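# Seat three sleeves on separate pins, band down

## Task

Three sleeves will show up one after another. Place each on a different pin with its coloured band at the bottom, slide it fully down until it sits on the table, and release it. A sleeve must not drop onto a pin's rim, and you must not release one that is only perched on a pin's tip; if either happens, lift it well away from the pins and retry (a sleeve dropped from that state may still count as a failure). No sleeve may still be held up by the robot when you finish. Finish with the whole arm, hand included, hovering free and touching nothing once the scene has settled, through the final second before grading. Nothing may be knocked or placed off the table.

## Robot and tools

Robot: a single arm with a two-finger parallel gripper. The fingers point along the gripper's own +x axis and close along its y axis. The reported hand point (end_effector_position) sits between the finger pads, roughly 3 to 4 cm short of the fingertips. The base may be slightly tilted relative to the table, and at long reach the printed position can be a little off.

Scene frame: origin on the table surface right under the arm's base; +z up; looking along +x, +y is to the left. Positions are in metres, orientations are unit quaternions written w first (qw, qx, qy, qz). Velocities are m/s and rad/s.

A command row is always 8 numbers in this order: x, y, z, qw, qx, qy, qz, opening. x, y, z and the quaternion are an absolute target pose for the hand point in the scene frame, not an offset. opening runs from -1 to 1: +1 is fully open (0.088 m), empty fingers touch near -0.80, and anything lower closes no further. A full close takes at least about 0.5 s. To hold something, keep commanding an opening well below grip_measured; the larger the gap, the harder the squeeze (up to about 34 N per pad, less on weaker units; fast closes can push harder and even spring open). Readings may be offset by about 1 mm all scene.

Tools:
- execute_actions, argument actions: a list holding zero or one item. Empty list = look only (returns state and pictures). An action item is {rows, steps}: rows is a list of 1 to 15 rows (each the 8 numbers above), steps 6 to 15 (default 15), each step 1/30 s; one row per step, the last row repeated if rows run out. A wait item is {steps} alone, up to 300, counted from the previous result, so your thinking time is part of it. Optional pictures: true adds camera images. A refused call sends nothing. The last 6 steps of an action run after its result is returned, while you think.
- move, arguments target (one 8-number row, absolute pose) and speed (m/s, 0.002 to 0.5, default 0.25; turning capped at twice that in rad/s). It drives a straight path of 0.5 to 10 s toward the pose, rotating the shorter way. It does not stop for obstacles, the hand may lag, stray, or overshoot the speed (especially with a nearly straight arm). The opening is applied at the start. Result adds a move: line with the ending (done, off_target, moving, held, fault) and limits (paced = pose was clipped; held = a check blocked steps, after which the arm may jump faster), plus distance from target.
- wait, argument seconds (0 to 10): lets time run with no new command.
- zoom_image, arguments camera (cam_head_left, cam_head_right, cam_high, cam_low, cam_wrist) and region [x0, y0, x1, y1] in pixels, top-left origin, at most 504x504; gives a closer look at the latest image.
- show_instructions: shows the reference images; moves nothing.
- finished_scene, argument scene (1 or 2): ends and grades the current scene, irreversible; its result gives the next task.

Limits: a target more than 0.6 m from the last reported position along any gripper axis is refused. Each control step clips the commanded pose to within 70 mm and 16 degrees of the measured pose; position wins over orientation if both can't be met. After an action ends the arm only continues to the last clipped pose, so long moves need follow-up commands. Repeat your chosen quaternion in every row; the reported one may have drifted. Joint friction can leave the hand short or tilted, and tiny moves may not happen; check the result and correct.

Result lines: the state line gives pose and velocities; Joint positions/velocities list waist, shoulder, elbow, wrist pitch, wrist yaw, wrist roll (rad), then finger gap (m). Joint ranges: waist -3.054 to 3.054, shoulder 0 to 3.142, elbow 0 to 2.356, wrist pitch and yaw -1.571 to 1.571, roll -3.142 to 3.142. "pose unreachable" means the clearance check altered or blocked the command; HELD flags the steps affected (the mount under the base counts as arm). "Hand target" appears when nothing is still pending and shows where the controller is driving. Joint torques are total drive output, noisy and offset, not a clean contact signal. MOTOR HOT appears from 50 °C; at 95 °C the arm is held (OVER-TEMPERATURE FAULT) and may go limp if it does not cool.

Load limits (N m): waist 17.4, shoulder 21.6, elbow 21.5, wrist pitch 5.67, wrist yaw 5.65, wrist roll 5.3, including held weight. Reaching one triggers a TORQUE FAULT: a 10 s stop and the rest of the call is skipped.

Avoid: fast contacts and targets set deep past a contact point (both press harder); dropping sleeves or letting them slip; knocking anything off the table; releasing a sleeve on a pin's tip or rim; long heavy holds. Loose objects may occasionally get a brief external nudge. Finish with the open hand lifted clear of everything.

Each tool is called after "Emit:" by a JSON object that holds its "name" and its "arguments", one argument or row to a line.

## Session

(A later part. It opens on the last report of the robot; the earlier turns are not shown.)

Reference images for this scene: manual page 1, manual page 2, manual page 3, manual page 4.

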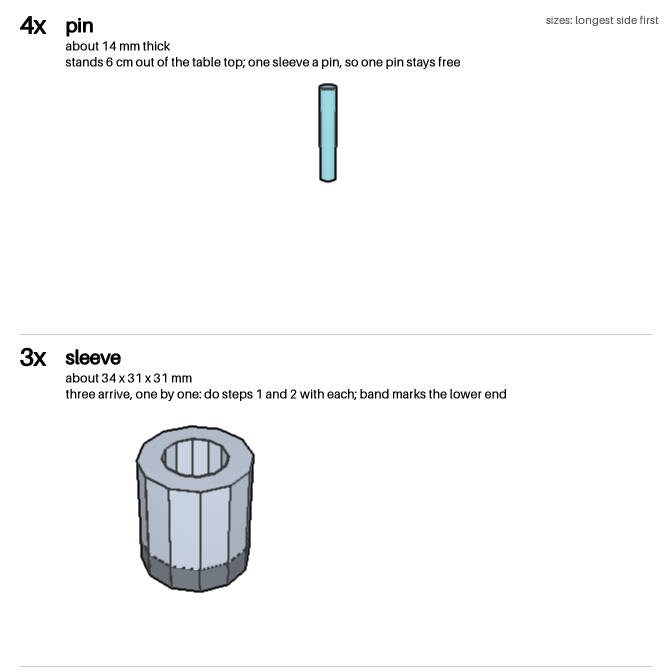

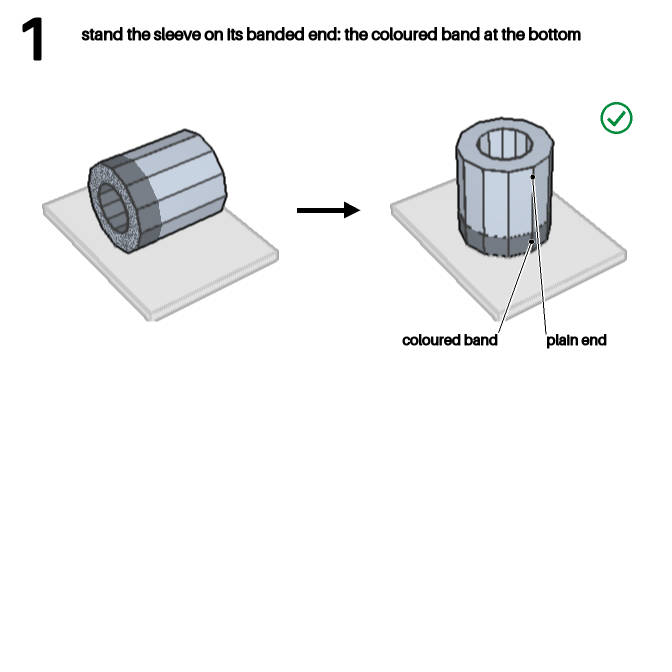

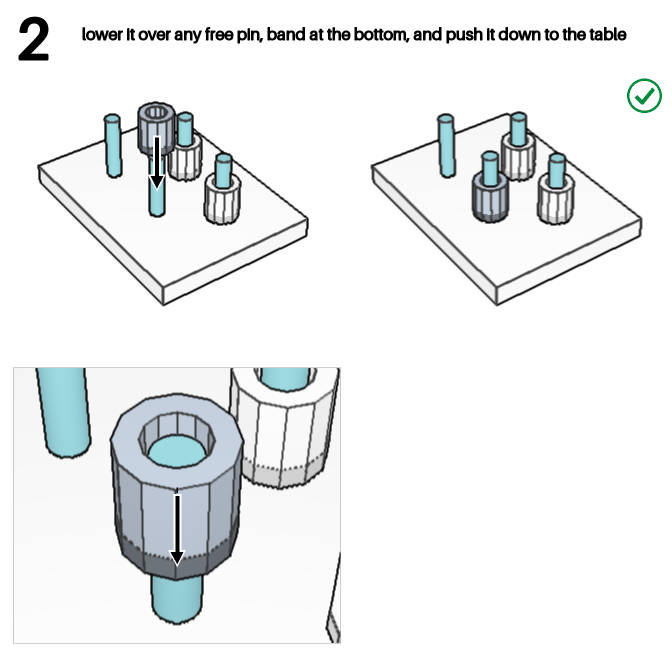

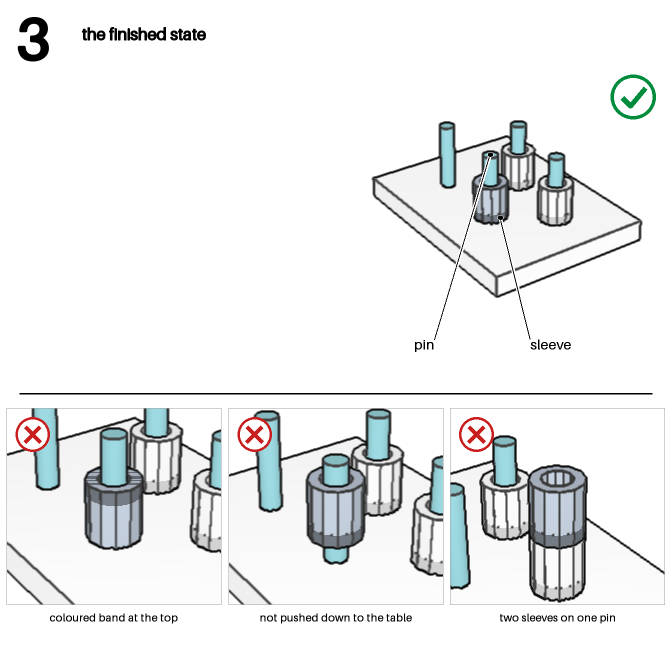

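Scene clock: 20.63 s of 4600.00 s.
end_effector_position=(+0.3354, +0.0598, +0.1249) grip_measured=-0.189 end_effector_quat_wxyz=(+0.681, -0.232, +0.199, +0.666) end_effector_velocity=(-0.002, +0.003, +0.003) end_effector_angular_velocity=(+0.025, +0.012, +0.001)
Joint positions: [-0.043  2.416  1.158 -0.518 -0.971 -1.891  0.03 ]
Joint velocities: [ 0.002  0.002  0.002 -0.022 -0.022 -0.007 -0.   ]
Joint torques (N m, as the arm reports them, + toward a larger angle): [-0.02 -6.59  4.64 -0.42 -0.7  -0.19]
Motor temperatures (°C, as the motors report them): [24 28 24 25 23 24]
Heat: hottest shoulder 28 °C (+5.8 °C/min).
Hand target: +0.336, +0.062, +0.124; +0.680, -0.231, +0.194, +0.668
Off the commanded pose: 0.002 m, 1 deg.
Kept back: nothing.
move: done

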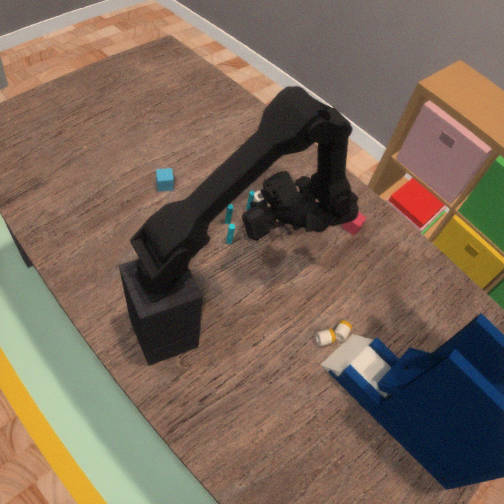

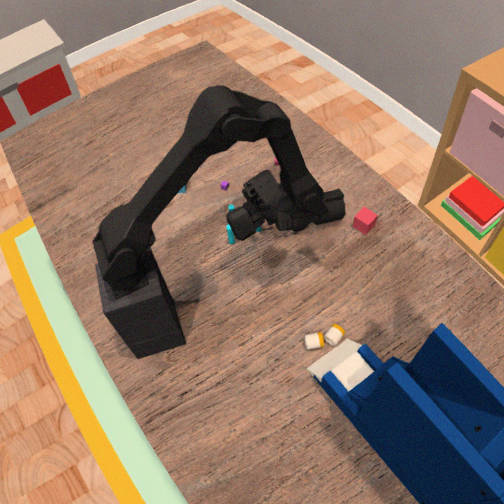

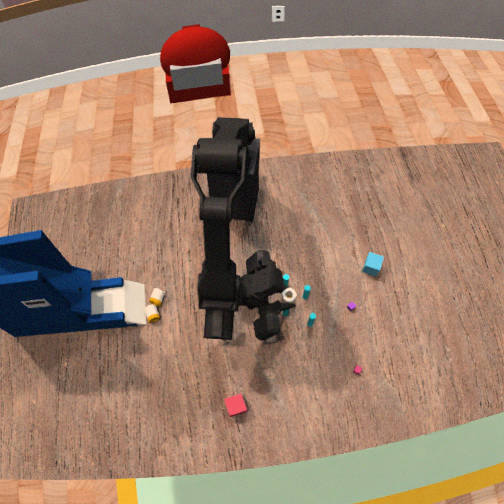

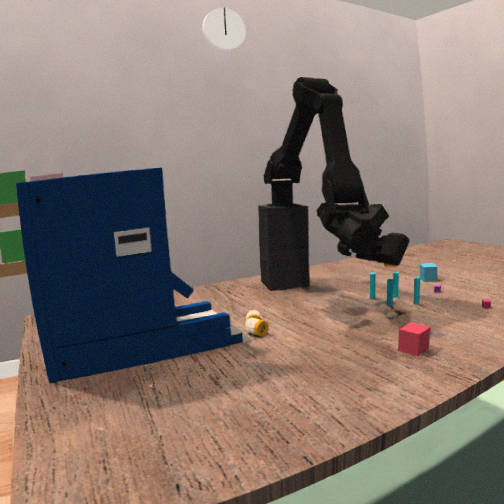

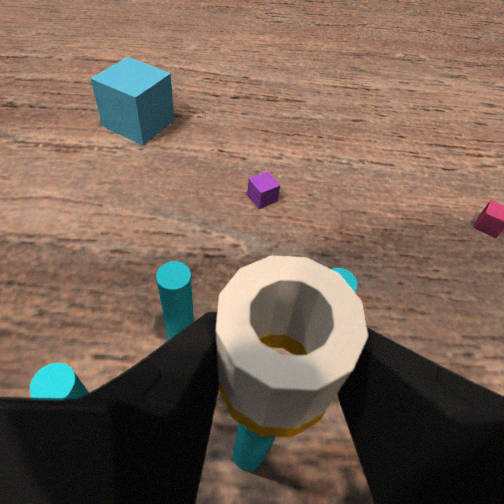

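Emit:
{"name": "move", "arguments": {
  "target": [0.3375,0.059,0.094,0.6799,-0.2301,0.1951,0.6689,-0.45],
  "speed": 0.035
}}

Emit:
{"name": "zoom_image", "arguments": {
  "camera": "cam_wrist",
  "region": [203,275,383,475]
}}

Emit:
{"name": "zoom_image", "arguments": {
  "camera": "cam_low",
  "region": [350,240,430,320]
}}

Scene clock: 22.07 s of 4600.00 s.
end_effector_position=(+0.3361, +0.0589, +0.0955) grip_measured=-0.189 end_effector_quat_wxyz=(+0.679, -0.229, +0.200, +0.668) end_effector_velocity=(+0.003, -0.000, +0.001) end_effector_angular_velocity=(-0.008, +0.000, +0.000)
Joint positions: [-0.043  2.522  1.198 -0.467 -0.972 -1.899  0.03 ]
Joint velocities: [ 0.002 -0.002  0.012 -0.007  0.007  0.007 -0.   ]
Joint torques (N m, as the arm reports them, + toward a larger angle): [-0.33 -6.63  4.23 -0.07 -0.66 -0.18]
Motor temperatures (°C, as the motors report them): [24 28 24 25 23 24]
Heat: hottest shoulder 28 °C (+5.4 °C/min).
Hand target: +0.338, +0.059, +0.094; +0.680, -0.230, +0.195, +0.669
Off the commanded pose: 0.002 m, 1 deg.
Kept back: nothing.
move: done

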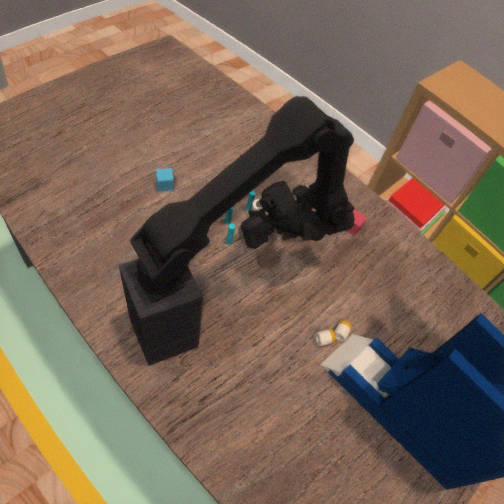

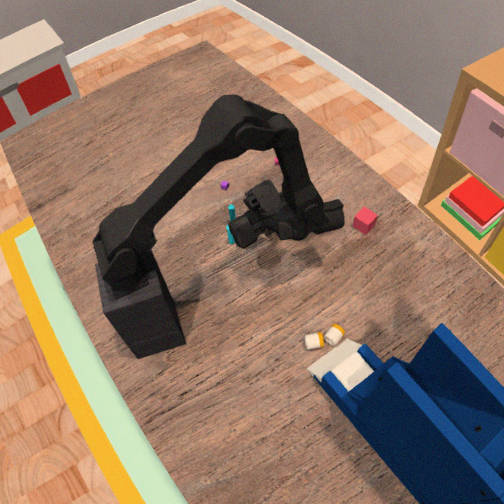

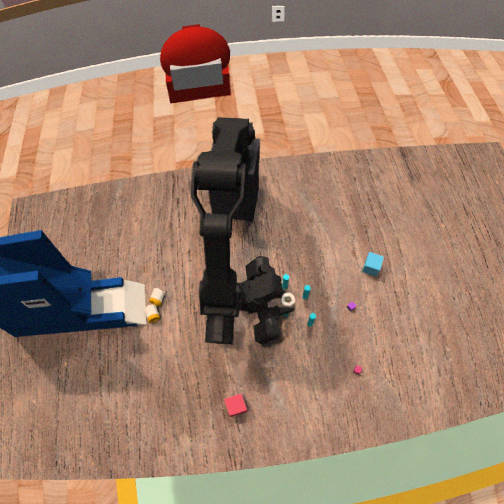

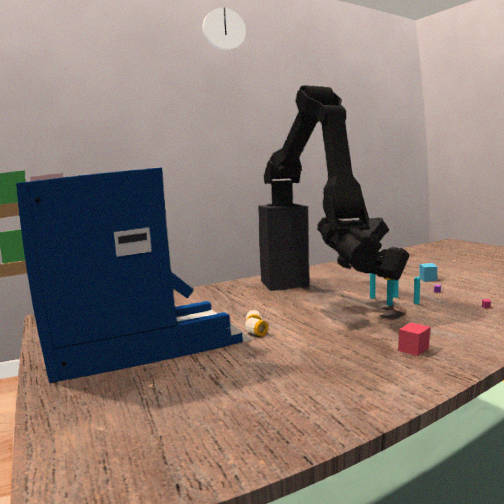

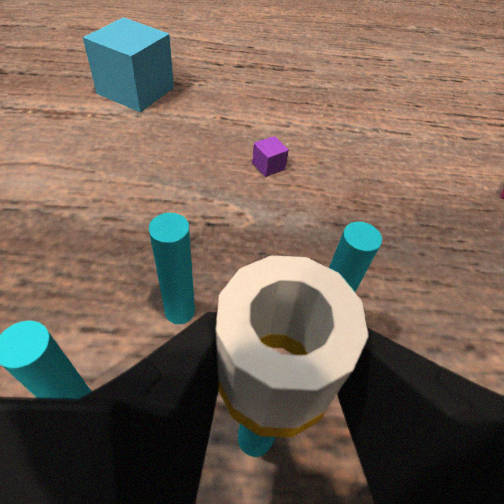

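Region (203, 275, 383, 475) of cam_wrist's 504x504 image, scaled by 2.520, with more detail than that image has; it fills the left 454 columns of this view, and the rest is white.

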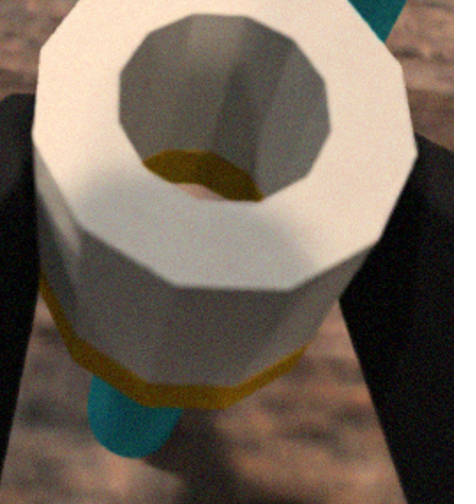

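Region (350, 240, 430, 320) of cam_low's 504x504 image, scaled by 6.300, with more detail than that image has.

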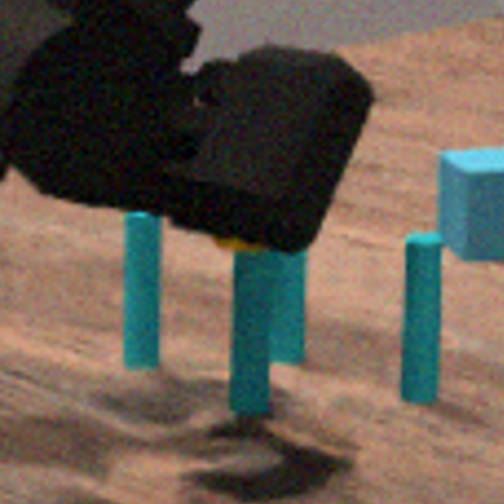

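Emit:
{"name": "move", "arguments": {
  "target": [0.3385,0.0555,0.0935,0.6799,-0.2301,0.1951,0.6689,-0.45],
  "speed": 0.01
}}

Emit:
{"name": "zoom_image", "arguments": {
  "camera": "cam_wrist",
  "region": [203,275,383,475]
}}

Scene clock: 23.00 s of 4600.00 s.
end_effector_position=(+0.3379, +0.0565, +0.0951) grip_measured=-0.189 end_effector_quat_wxyz=(+0.679, -0.231, +0.197, +0.669) end_effector_velocity=(-0.000, -0.000, +0.001) end_effector_angular_velocity=(+0.008, -0.000, -0.000)
Joint positions: [-0.049  2.529  1.211 -0.481 -0.972 -1.915  0.03 ]
Joint velocities: [-0.002  0.002  0.002 -0.007 -0.007 -0.007 -0.   ]
Joint torques (N m, as the arm reports them, + toward a larger angle): [-0.63 -6.76  4.35 -0.46 -0.6  -0.19]
Motor temperatures (°C, as the motors report them): [24 29 24 25 23 24]
Heat: hottest shoulder 29 °C (+7.8 °C/min).
Hand target: +0.339, +0.055, +0.094; +0.680, -0.230, +0.195, +0.668
Off the commanded pose: 0.002 m, 0 deg.
Kept back: nothing.
move: done

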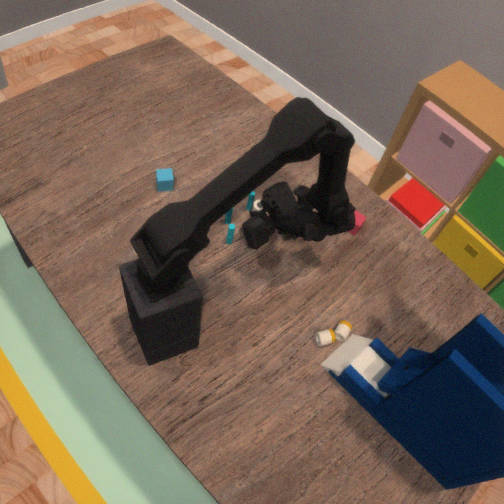

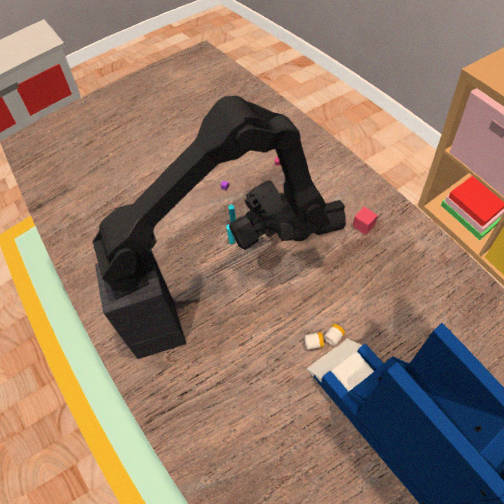

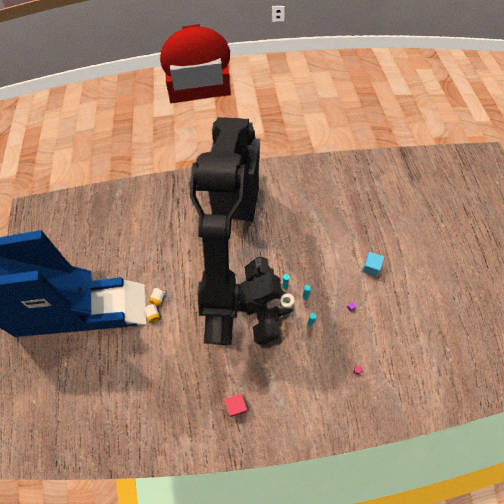

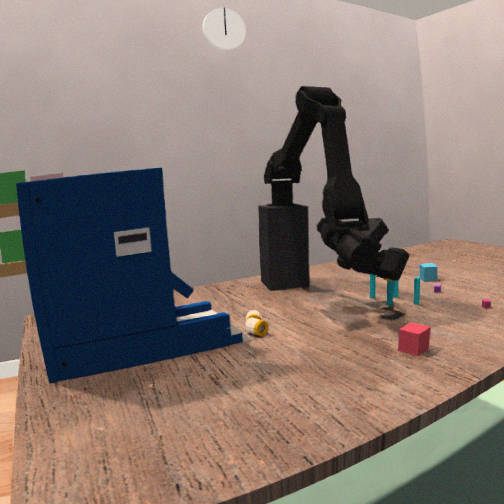

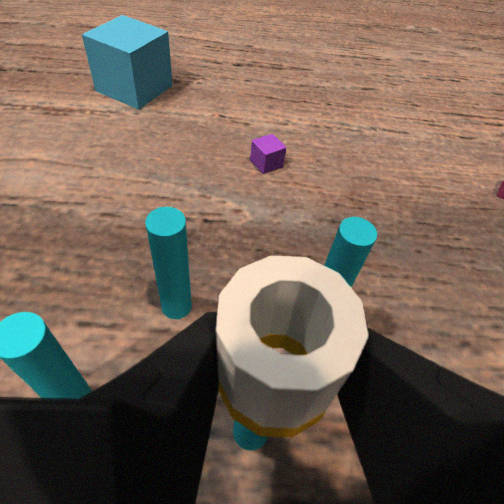

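Region (203, 275, 383, 475) of cam_wrist's 504x504 image, scaled by 2.520, with more detail than that image has; it fills the left 454 columns of this view, and the rest is white.

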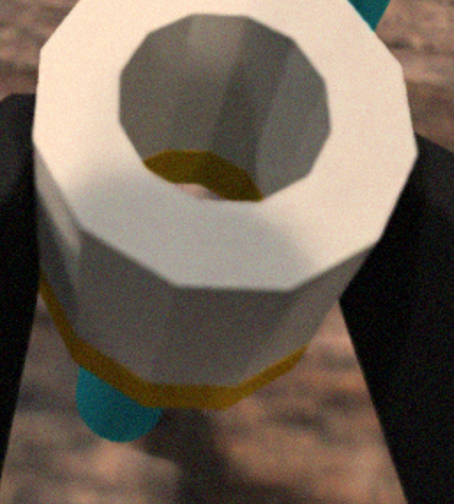

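Emit:
{"name": "move", "arguments": {
  "target": [0.3383,0.056,0.083,0.6799,-0.2301,0.1951,0.6689,-0.45],
  "speed": 0.012
}}

Emit:
{"name": "zoom_image", "arguments": {
  "camera": "cam_wrist",
  "region": [203,275,383,475]
}}

Scene clock: 24.47 s of 4600.00 s.
end_effector_position=(+0.3371, +0.0562, +0.0912) grip_measured=-0.189 end_effector_quat_wxyz=(+0.683, -0.223, +0.194, +0.667) end_effector_velocity=(-0.001, +0.000, +0.002) end_effector_angular_velocity=(+0.008, -0.000, -0.000)
Joint positions: [-0.054  2.548  1.214 -0.472 -0.989 -1.916  0.03 ]
Joint velocities: [-0.002 -0.002 -0.002 -0.007 -0.007 -0.007  0.   ]
Joint torques (N m, as the arm reports them, + toward a larger angle): [ 0.02 -5.28  4.92  1.02 -0.13 -0.09]
Motor temperatures (°C, as the motors report them): [24 29 24 25 23 24]
Heat: hottest shoulder 29 °C (+7.4 °C/min).
Hand target: +0.338, +0.056, +0.083; +0.680, -0.230, +0.195, +0.669
Off the commanded pose: 0.008 m, 1 deg.
Kept back: nothing.
move: done

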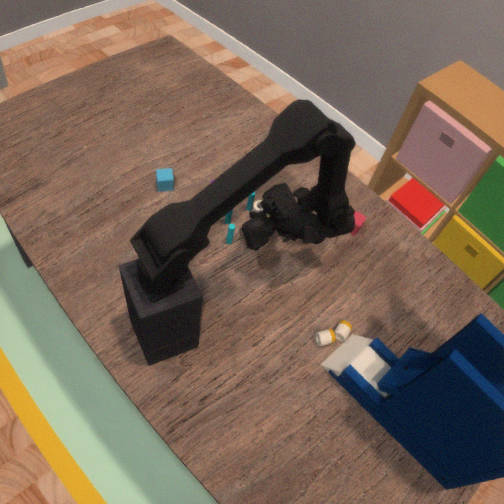

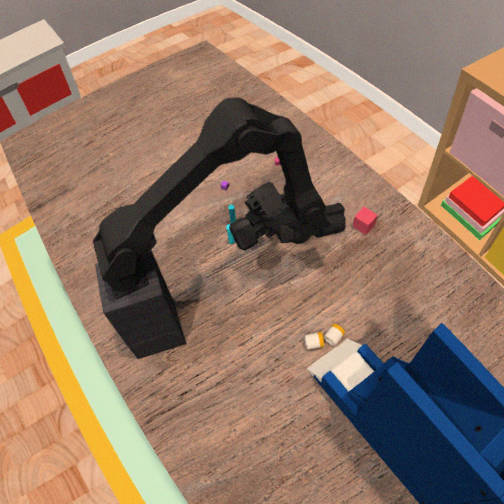

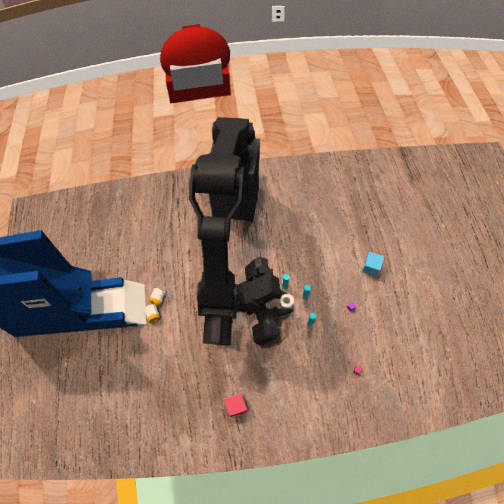

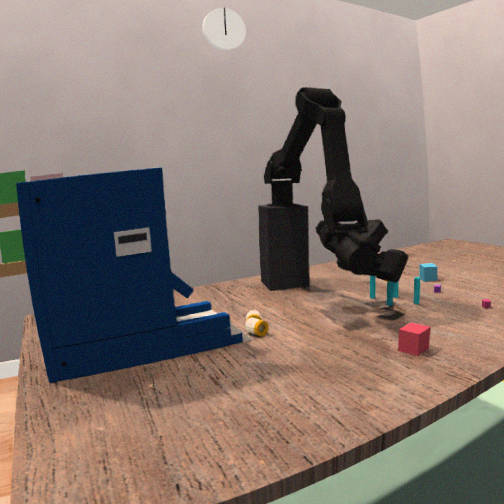

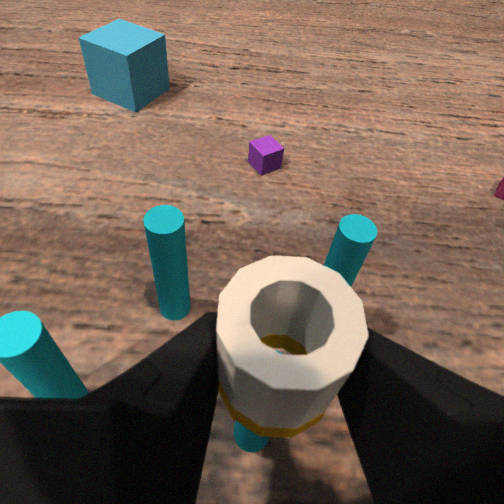

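Region (203, 275, 383, 475) of cam_wrist's 504x504 image, scaled by 2.520, with more detail than that image has; it fills the left 454 columns of this view, and the rest is white.

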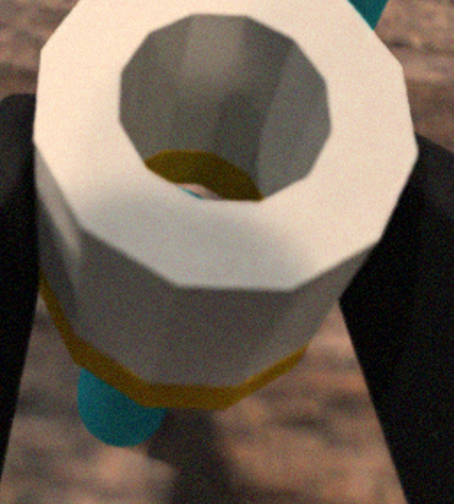

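Emit:
{"name": "move", "arguments": {
  "target": [0.3368,0.0565,0.108,0.6799,-0.2301,0.1951,0.6689,-0.45],
  "speed": 0.03
}}

Emit:
{"name": "move", "arguments": {
  "target": [0.3368,0.0565,0.092,0.6799,-0.2301,0.1951,0.6689,-0.45],
  "speed": 0.02
}}

Emit:
{"name": "zoom_image", "arguments": {
  "camera": "cam_wrist",
  "region": [203,275,383,475]
}}

Scene clock: 25.70 s of 4600.00 s.
end_effector_position=(+0.3365, +0.0559, +0.1042) grip_measured=-0.189 end_effector_quat_wxyz=(+0.682, -0.224, +0.198, +0.668) end_effector_velocity=(-0.005, +0.003, +0.002) end_effector_angular_velocity=(+0.012, +0.019, +0.004)
Joint positions: [-0.055  2.502  1.201 -0.508 -0.981 -1.916  0.03 ]
Joint velocities: [ 0.002 -0.002 -0.007 -0.022 -0.007 -0.007 -0.   ]
Joint torques (N m, as the arm reports them, + toward a larger angle): [-0.08 -8.93  3.04 -0.48 -0.37 -0.17]
Motor temperatures (°C, as the motors report them): [24 29 24 25 23 24]
Heat: hottest shoulder 29 °C (+7.0 °C/min).
Hand target: +0.337, +0.057, +0.108; +0.680, -0.230, +0.195, +0.669
Off the commanded pose: 0.004 m, 1 deg.
Kept back: nothing.
move: done

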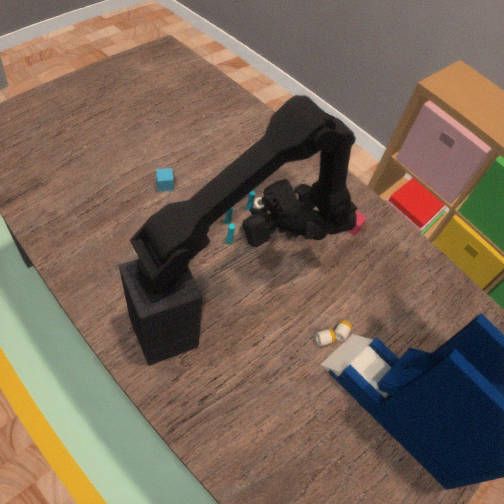

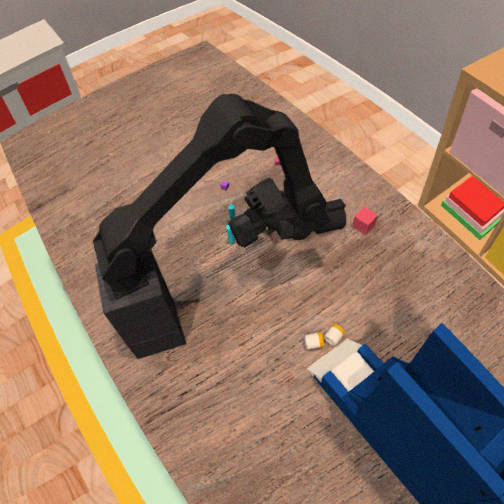

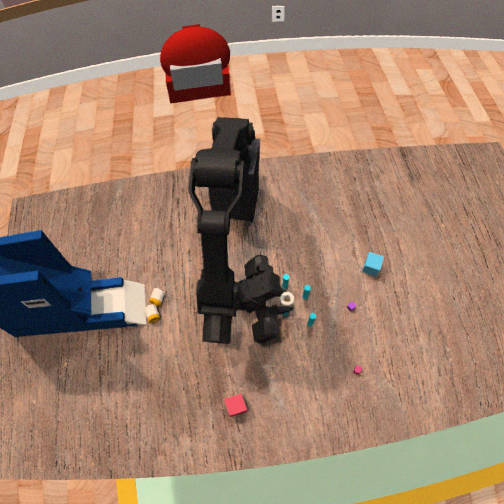

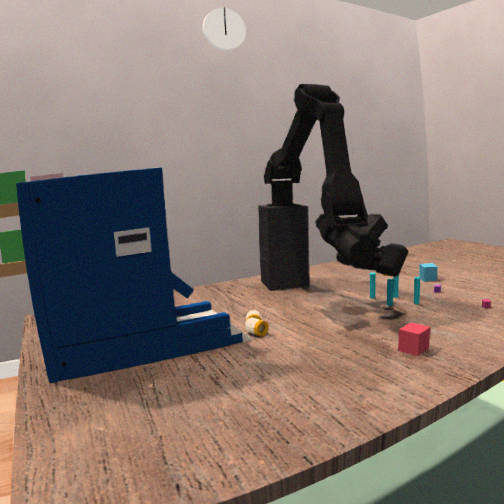

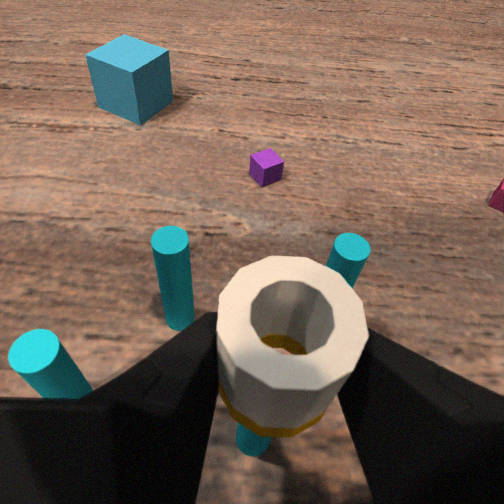

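Scene clock: 26.57 s of 4600.00 s.
end_effector_position=(+0.3363, +0.0558, +0.0950) grip_measured=-0.189 end_effector_quat_wxyz=(+0.682, -0.227, +0.195, +0.667) end_effector_velocity=(+0.004, -0.001, +0.001) end_effector_angular_velocity=(+0.005, -0.007, -0.008)
Joint positions: [-0.054  2.53   1.203 -0.474 -0.981 -1.916  0.03 ]
Joint velocities: [-0.002  0.002  0.007  0.007 -0.007  0.007  0.   ]
Joint torques (N m, as the arm reports them, + toward a larger angle): [ 0.02 -6.69  4.26 -0.08 -0.37 -0.09]
Motor temperatures (°C, as the motors report them): [24 29 24 25 23 24]
Heat: hottest shoulder 29 °C (+6.8 °C/min).
Hand target: +0.337, +0.056, +0.092; +0.680, -0.230, +0.195, +0.669
Off the commanded pose: 0.003 m, 0 deg.
Kept back: nothing.
move: done

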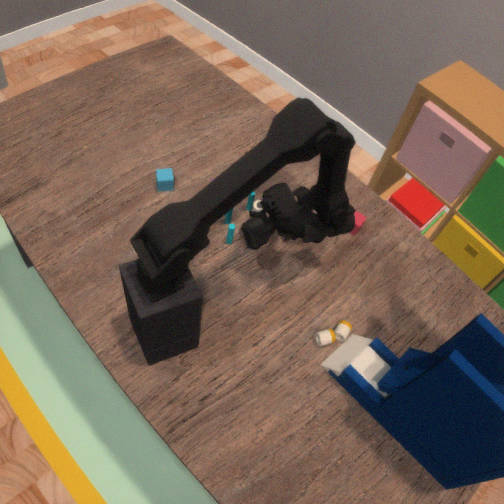

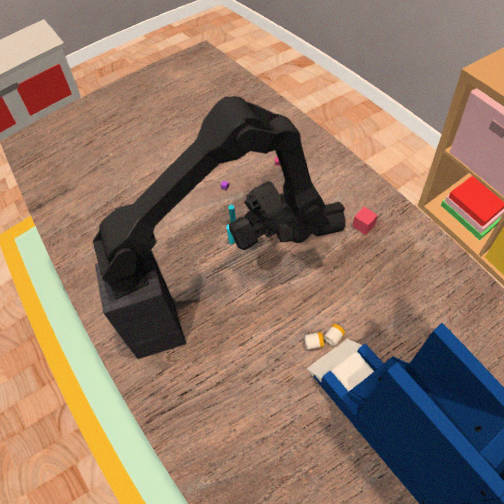

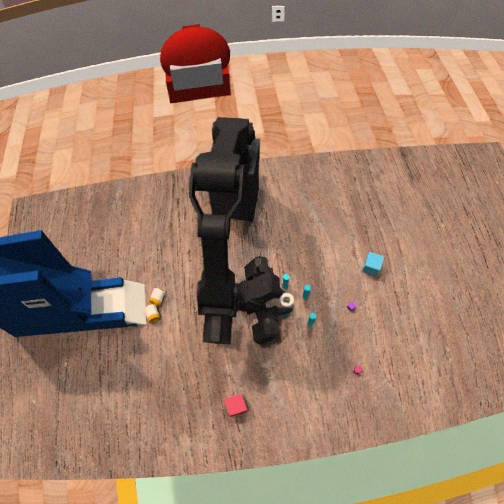

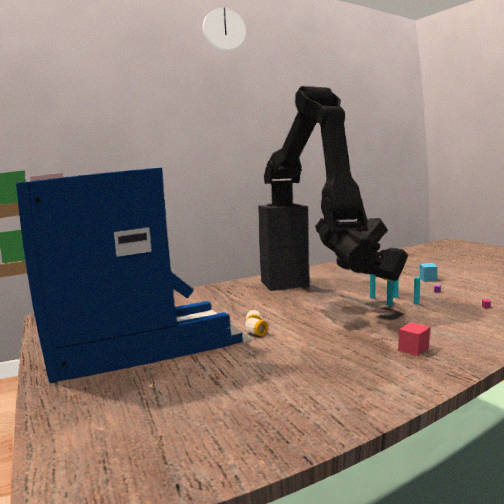

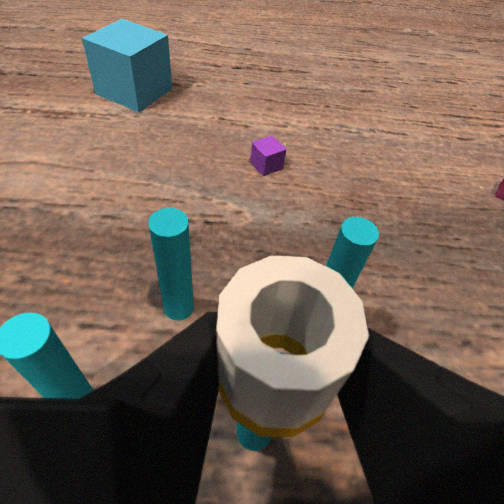

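Region (203, 275, 383, 475) of cam_wrist's 504x504 image, scaled by 2.520, with more detail than that image has; it fills the left 454 columns of this view, and the rest is white.

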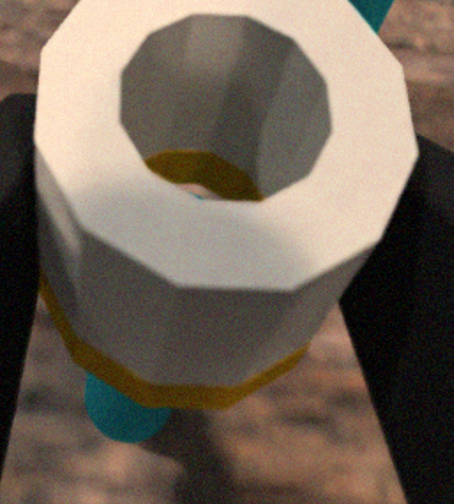

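Emit:
{"name": "move", "arguments": {
  "target": [0.3355,0.057,0.084,0.6799,-0.2301,0.1951,0.6689,-0.45],
  "speed": 0.012
}}

Emit:
{"name": "zoom_image", "arguments": {
  "camera": "cam_wrist",
  "region": [203,275,383,475]
}}

Scene clock: 28.07 s of 4600.00 s.
end_effector_position=(+0.3352, +0.0566, +0.0865) grip_measured=-0.189 end_effector_quat_wxyz=(+0.681, -0.229, +0.194, +0.668) end_effector_velocity=(-0.001, +0.001, +0.002) end_effector_angular_velocity=(+0.023, +0.002, -0.004)
Joint positions: [-0.051  2.556  1.206 -0.448 -0.981 -1.916  0.03 ]
Joint velocities: [-0.002  0.002 -0.002 -0.007 -0.022 -0.007 -0.   ]
Joint torques (N m, as the arm reports them, + toward a larger angle): [-0.09 -6.76  4.07 -0.16 -0.37 -0.02]
Motor temperatures (°C, as the motors report them): [24 29 24 25 23 24]
Heat: hottest shoulder 29 °C (+6.4 °C/min).
Hand target: +0.335, +0.057, +0.084; +0.680, -0.230, +0.195, +0.669
Off the commanded pose: 0.003 m, 0 deg.
Kept back: nothing.
move: done

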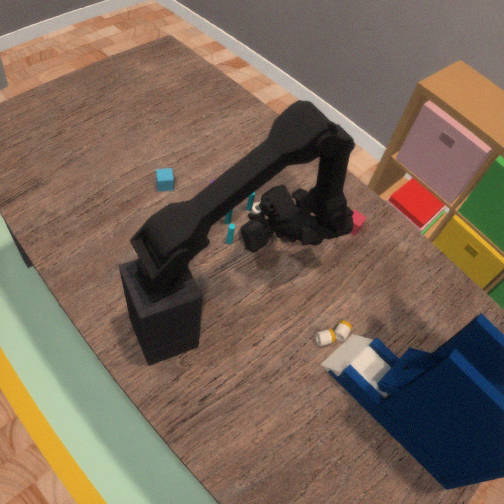

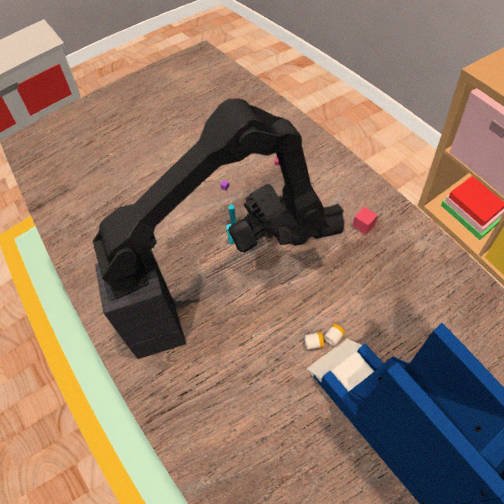

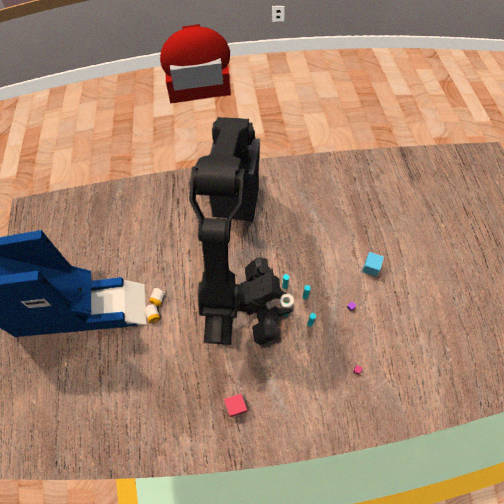

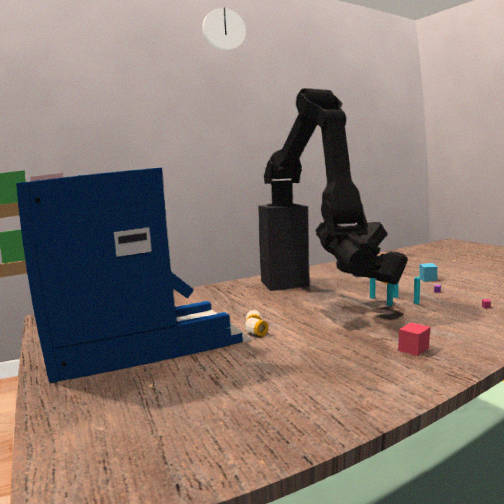

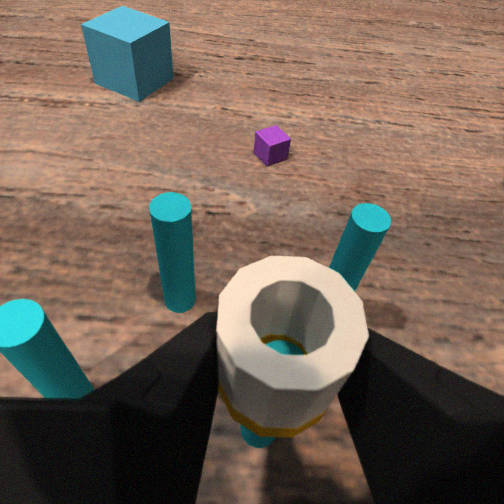

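Region (203, 275, 383, 475) of cam_wrist's 504x504 image, scaled by 2.520, with more detail than that image has; it fills the left 454 columns of this view, and the rest is white.

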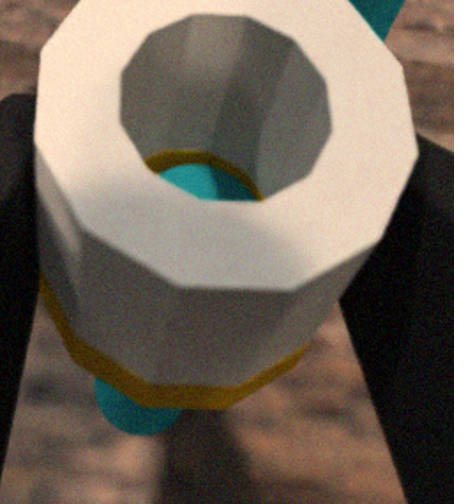

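In.

Emit:
{"name": "move", "arguments": {
  "target": [0.336,0.0575,0.029,0.6799,-0.2301,0.1951,0.6689,-0.45],
  "speed": 0.03
}}

Scene clock: 30.50 s of 4600.00 s.
end_effector_position=(+0.3371, +0.0567, +0.0330) grip_measured=-0.189 end_effector_quat_wxyz=(+0.681, -0.231, +0.191, +0.668) end_effector_velocity=(-0.005, +0.002, +0.001) end_effector_angular_velocity=(+0.012, +0.019, +0.004)
Joint positions: [-0.045  2.743  1.296 -0.338 -0.983 -1.909  0.03 ]
Joint velocities: [ 0.002  0.002 -0.002 -0.022 -0.007 -0.007 -0.   ]
Joint torques (N m, as the arm reports them, + toward a larger angle): [-0.06 -6.63  3.63 -0.01 -0.36  0.15]
Motor temperatures (°C, as the motors report them): [24 29 24 24 23 24]
Heat: hottest shoulder 29 °C (+5.9 °C/min).
Hand target: +0.336, +0.057, +0.029; +0.680, -0.230, +0.195, +0.669
Off the commanded pose: 0.004 m, 1 deg.
Kept back: nothing.
move: done

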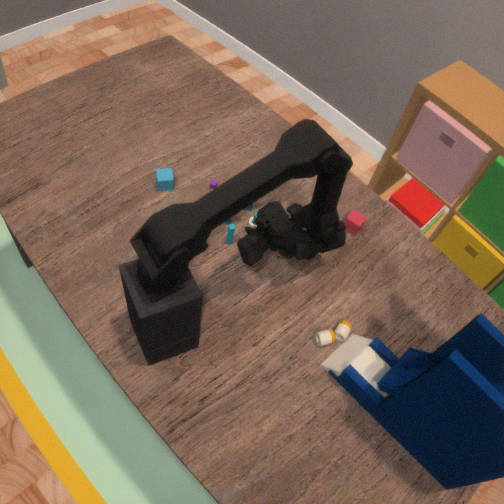

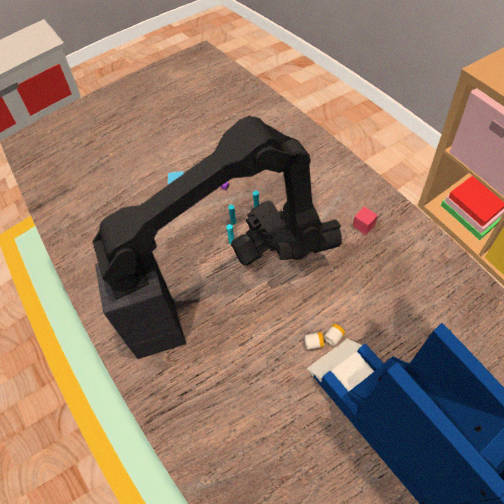

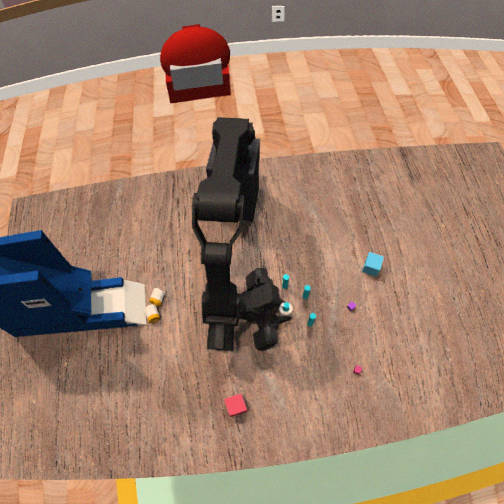

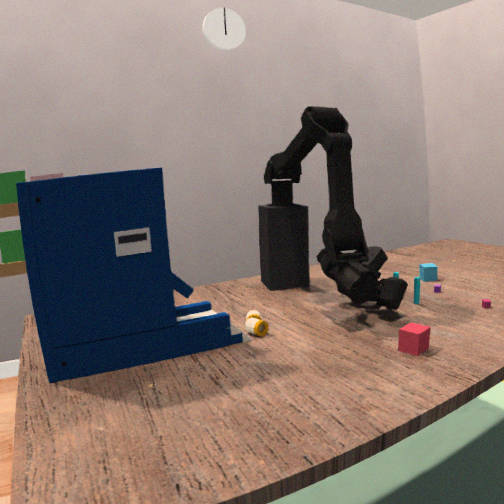

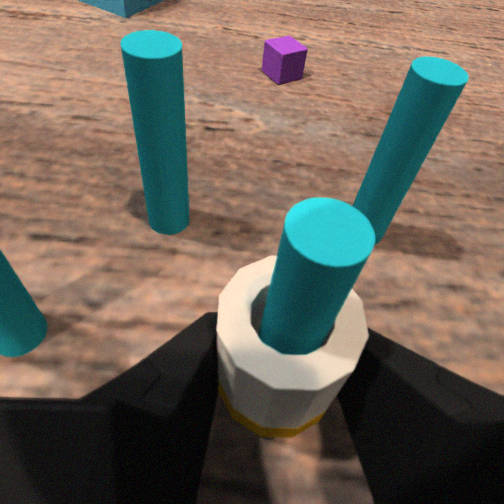

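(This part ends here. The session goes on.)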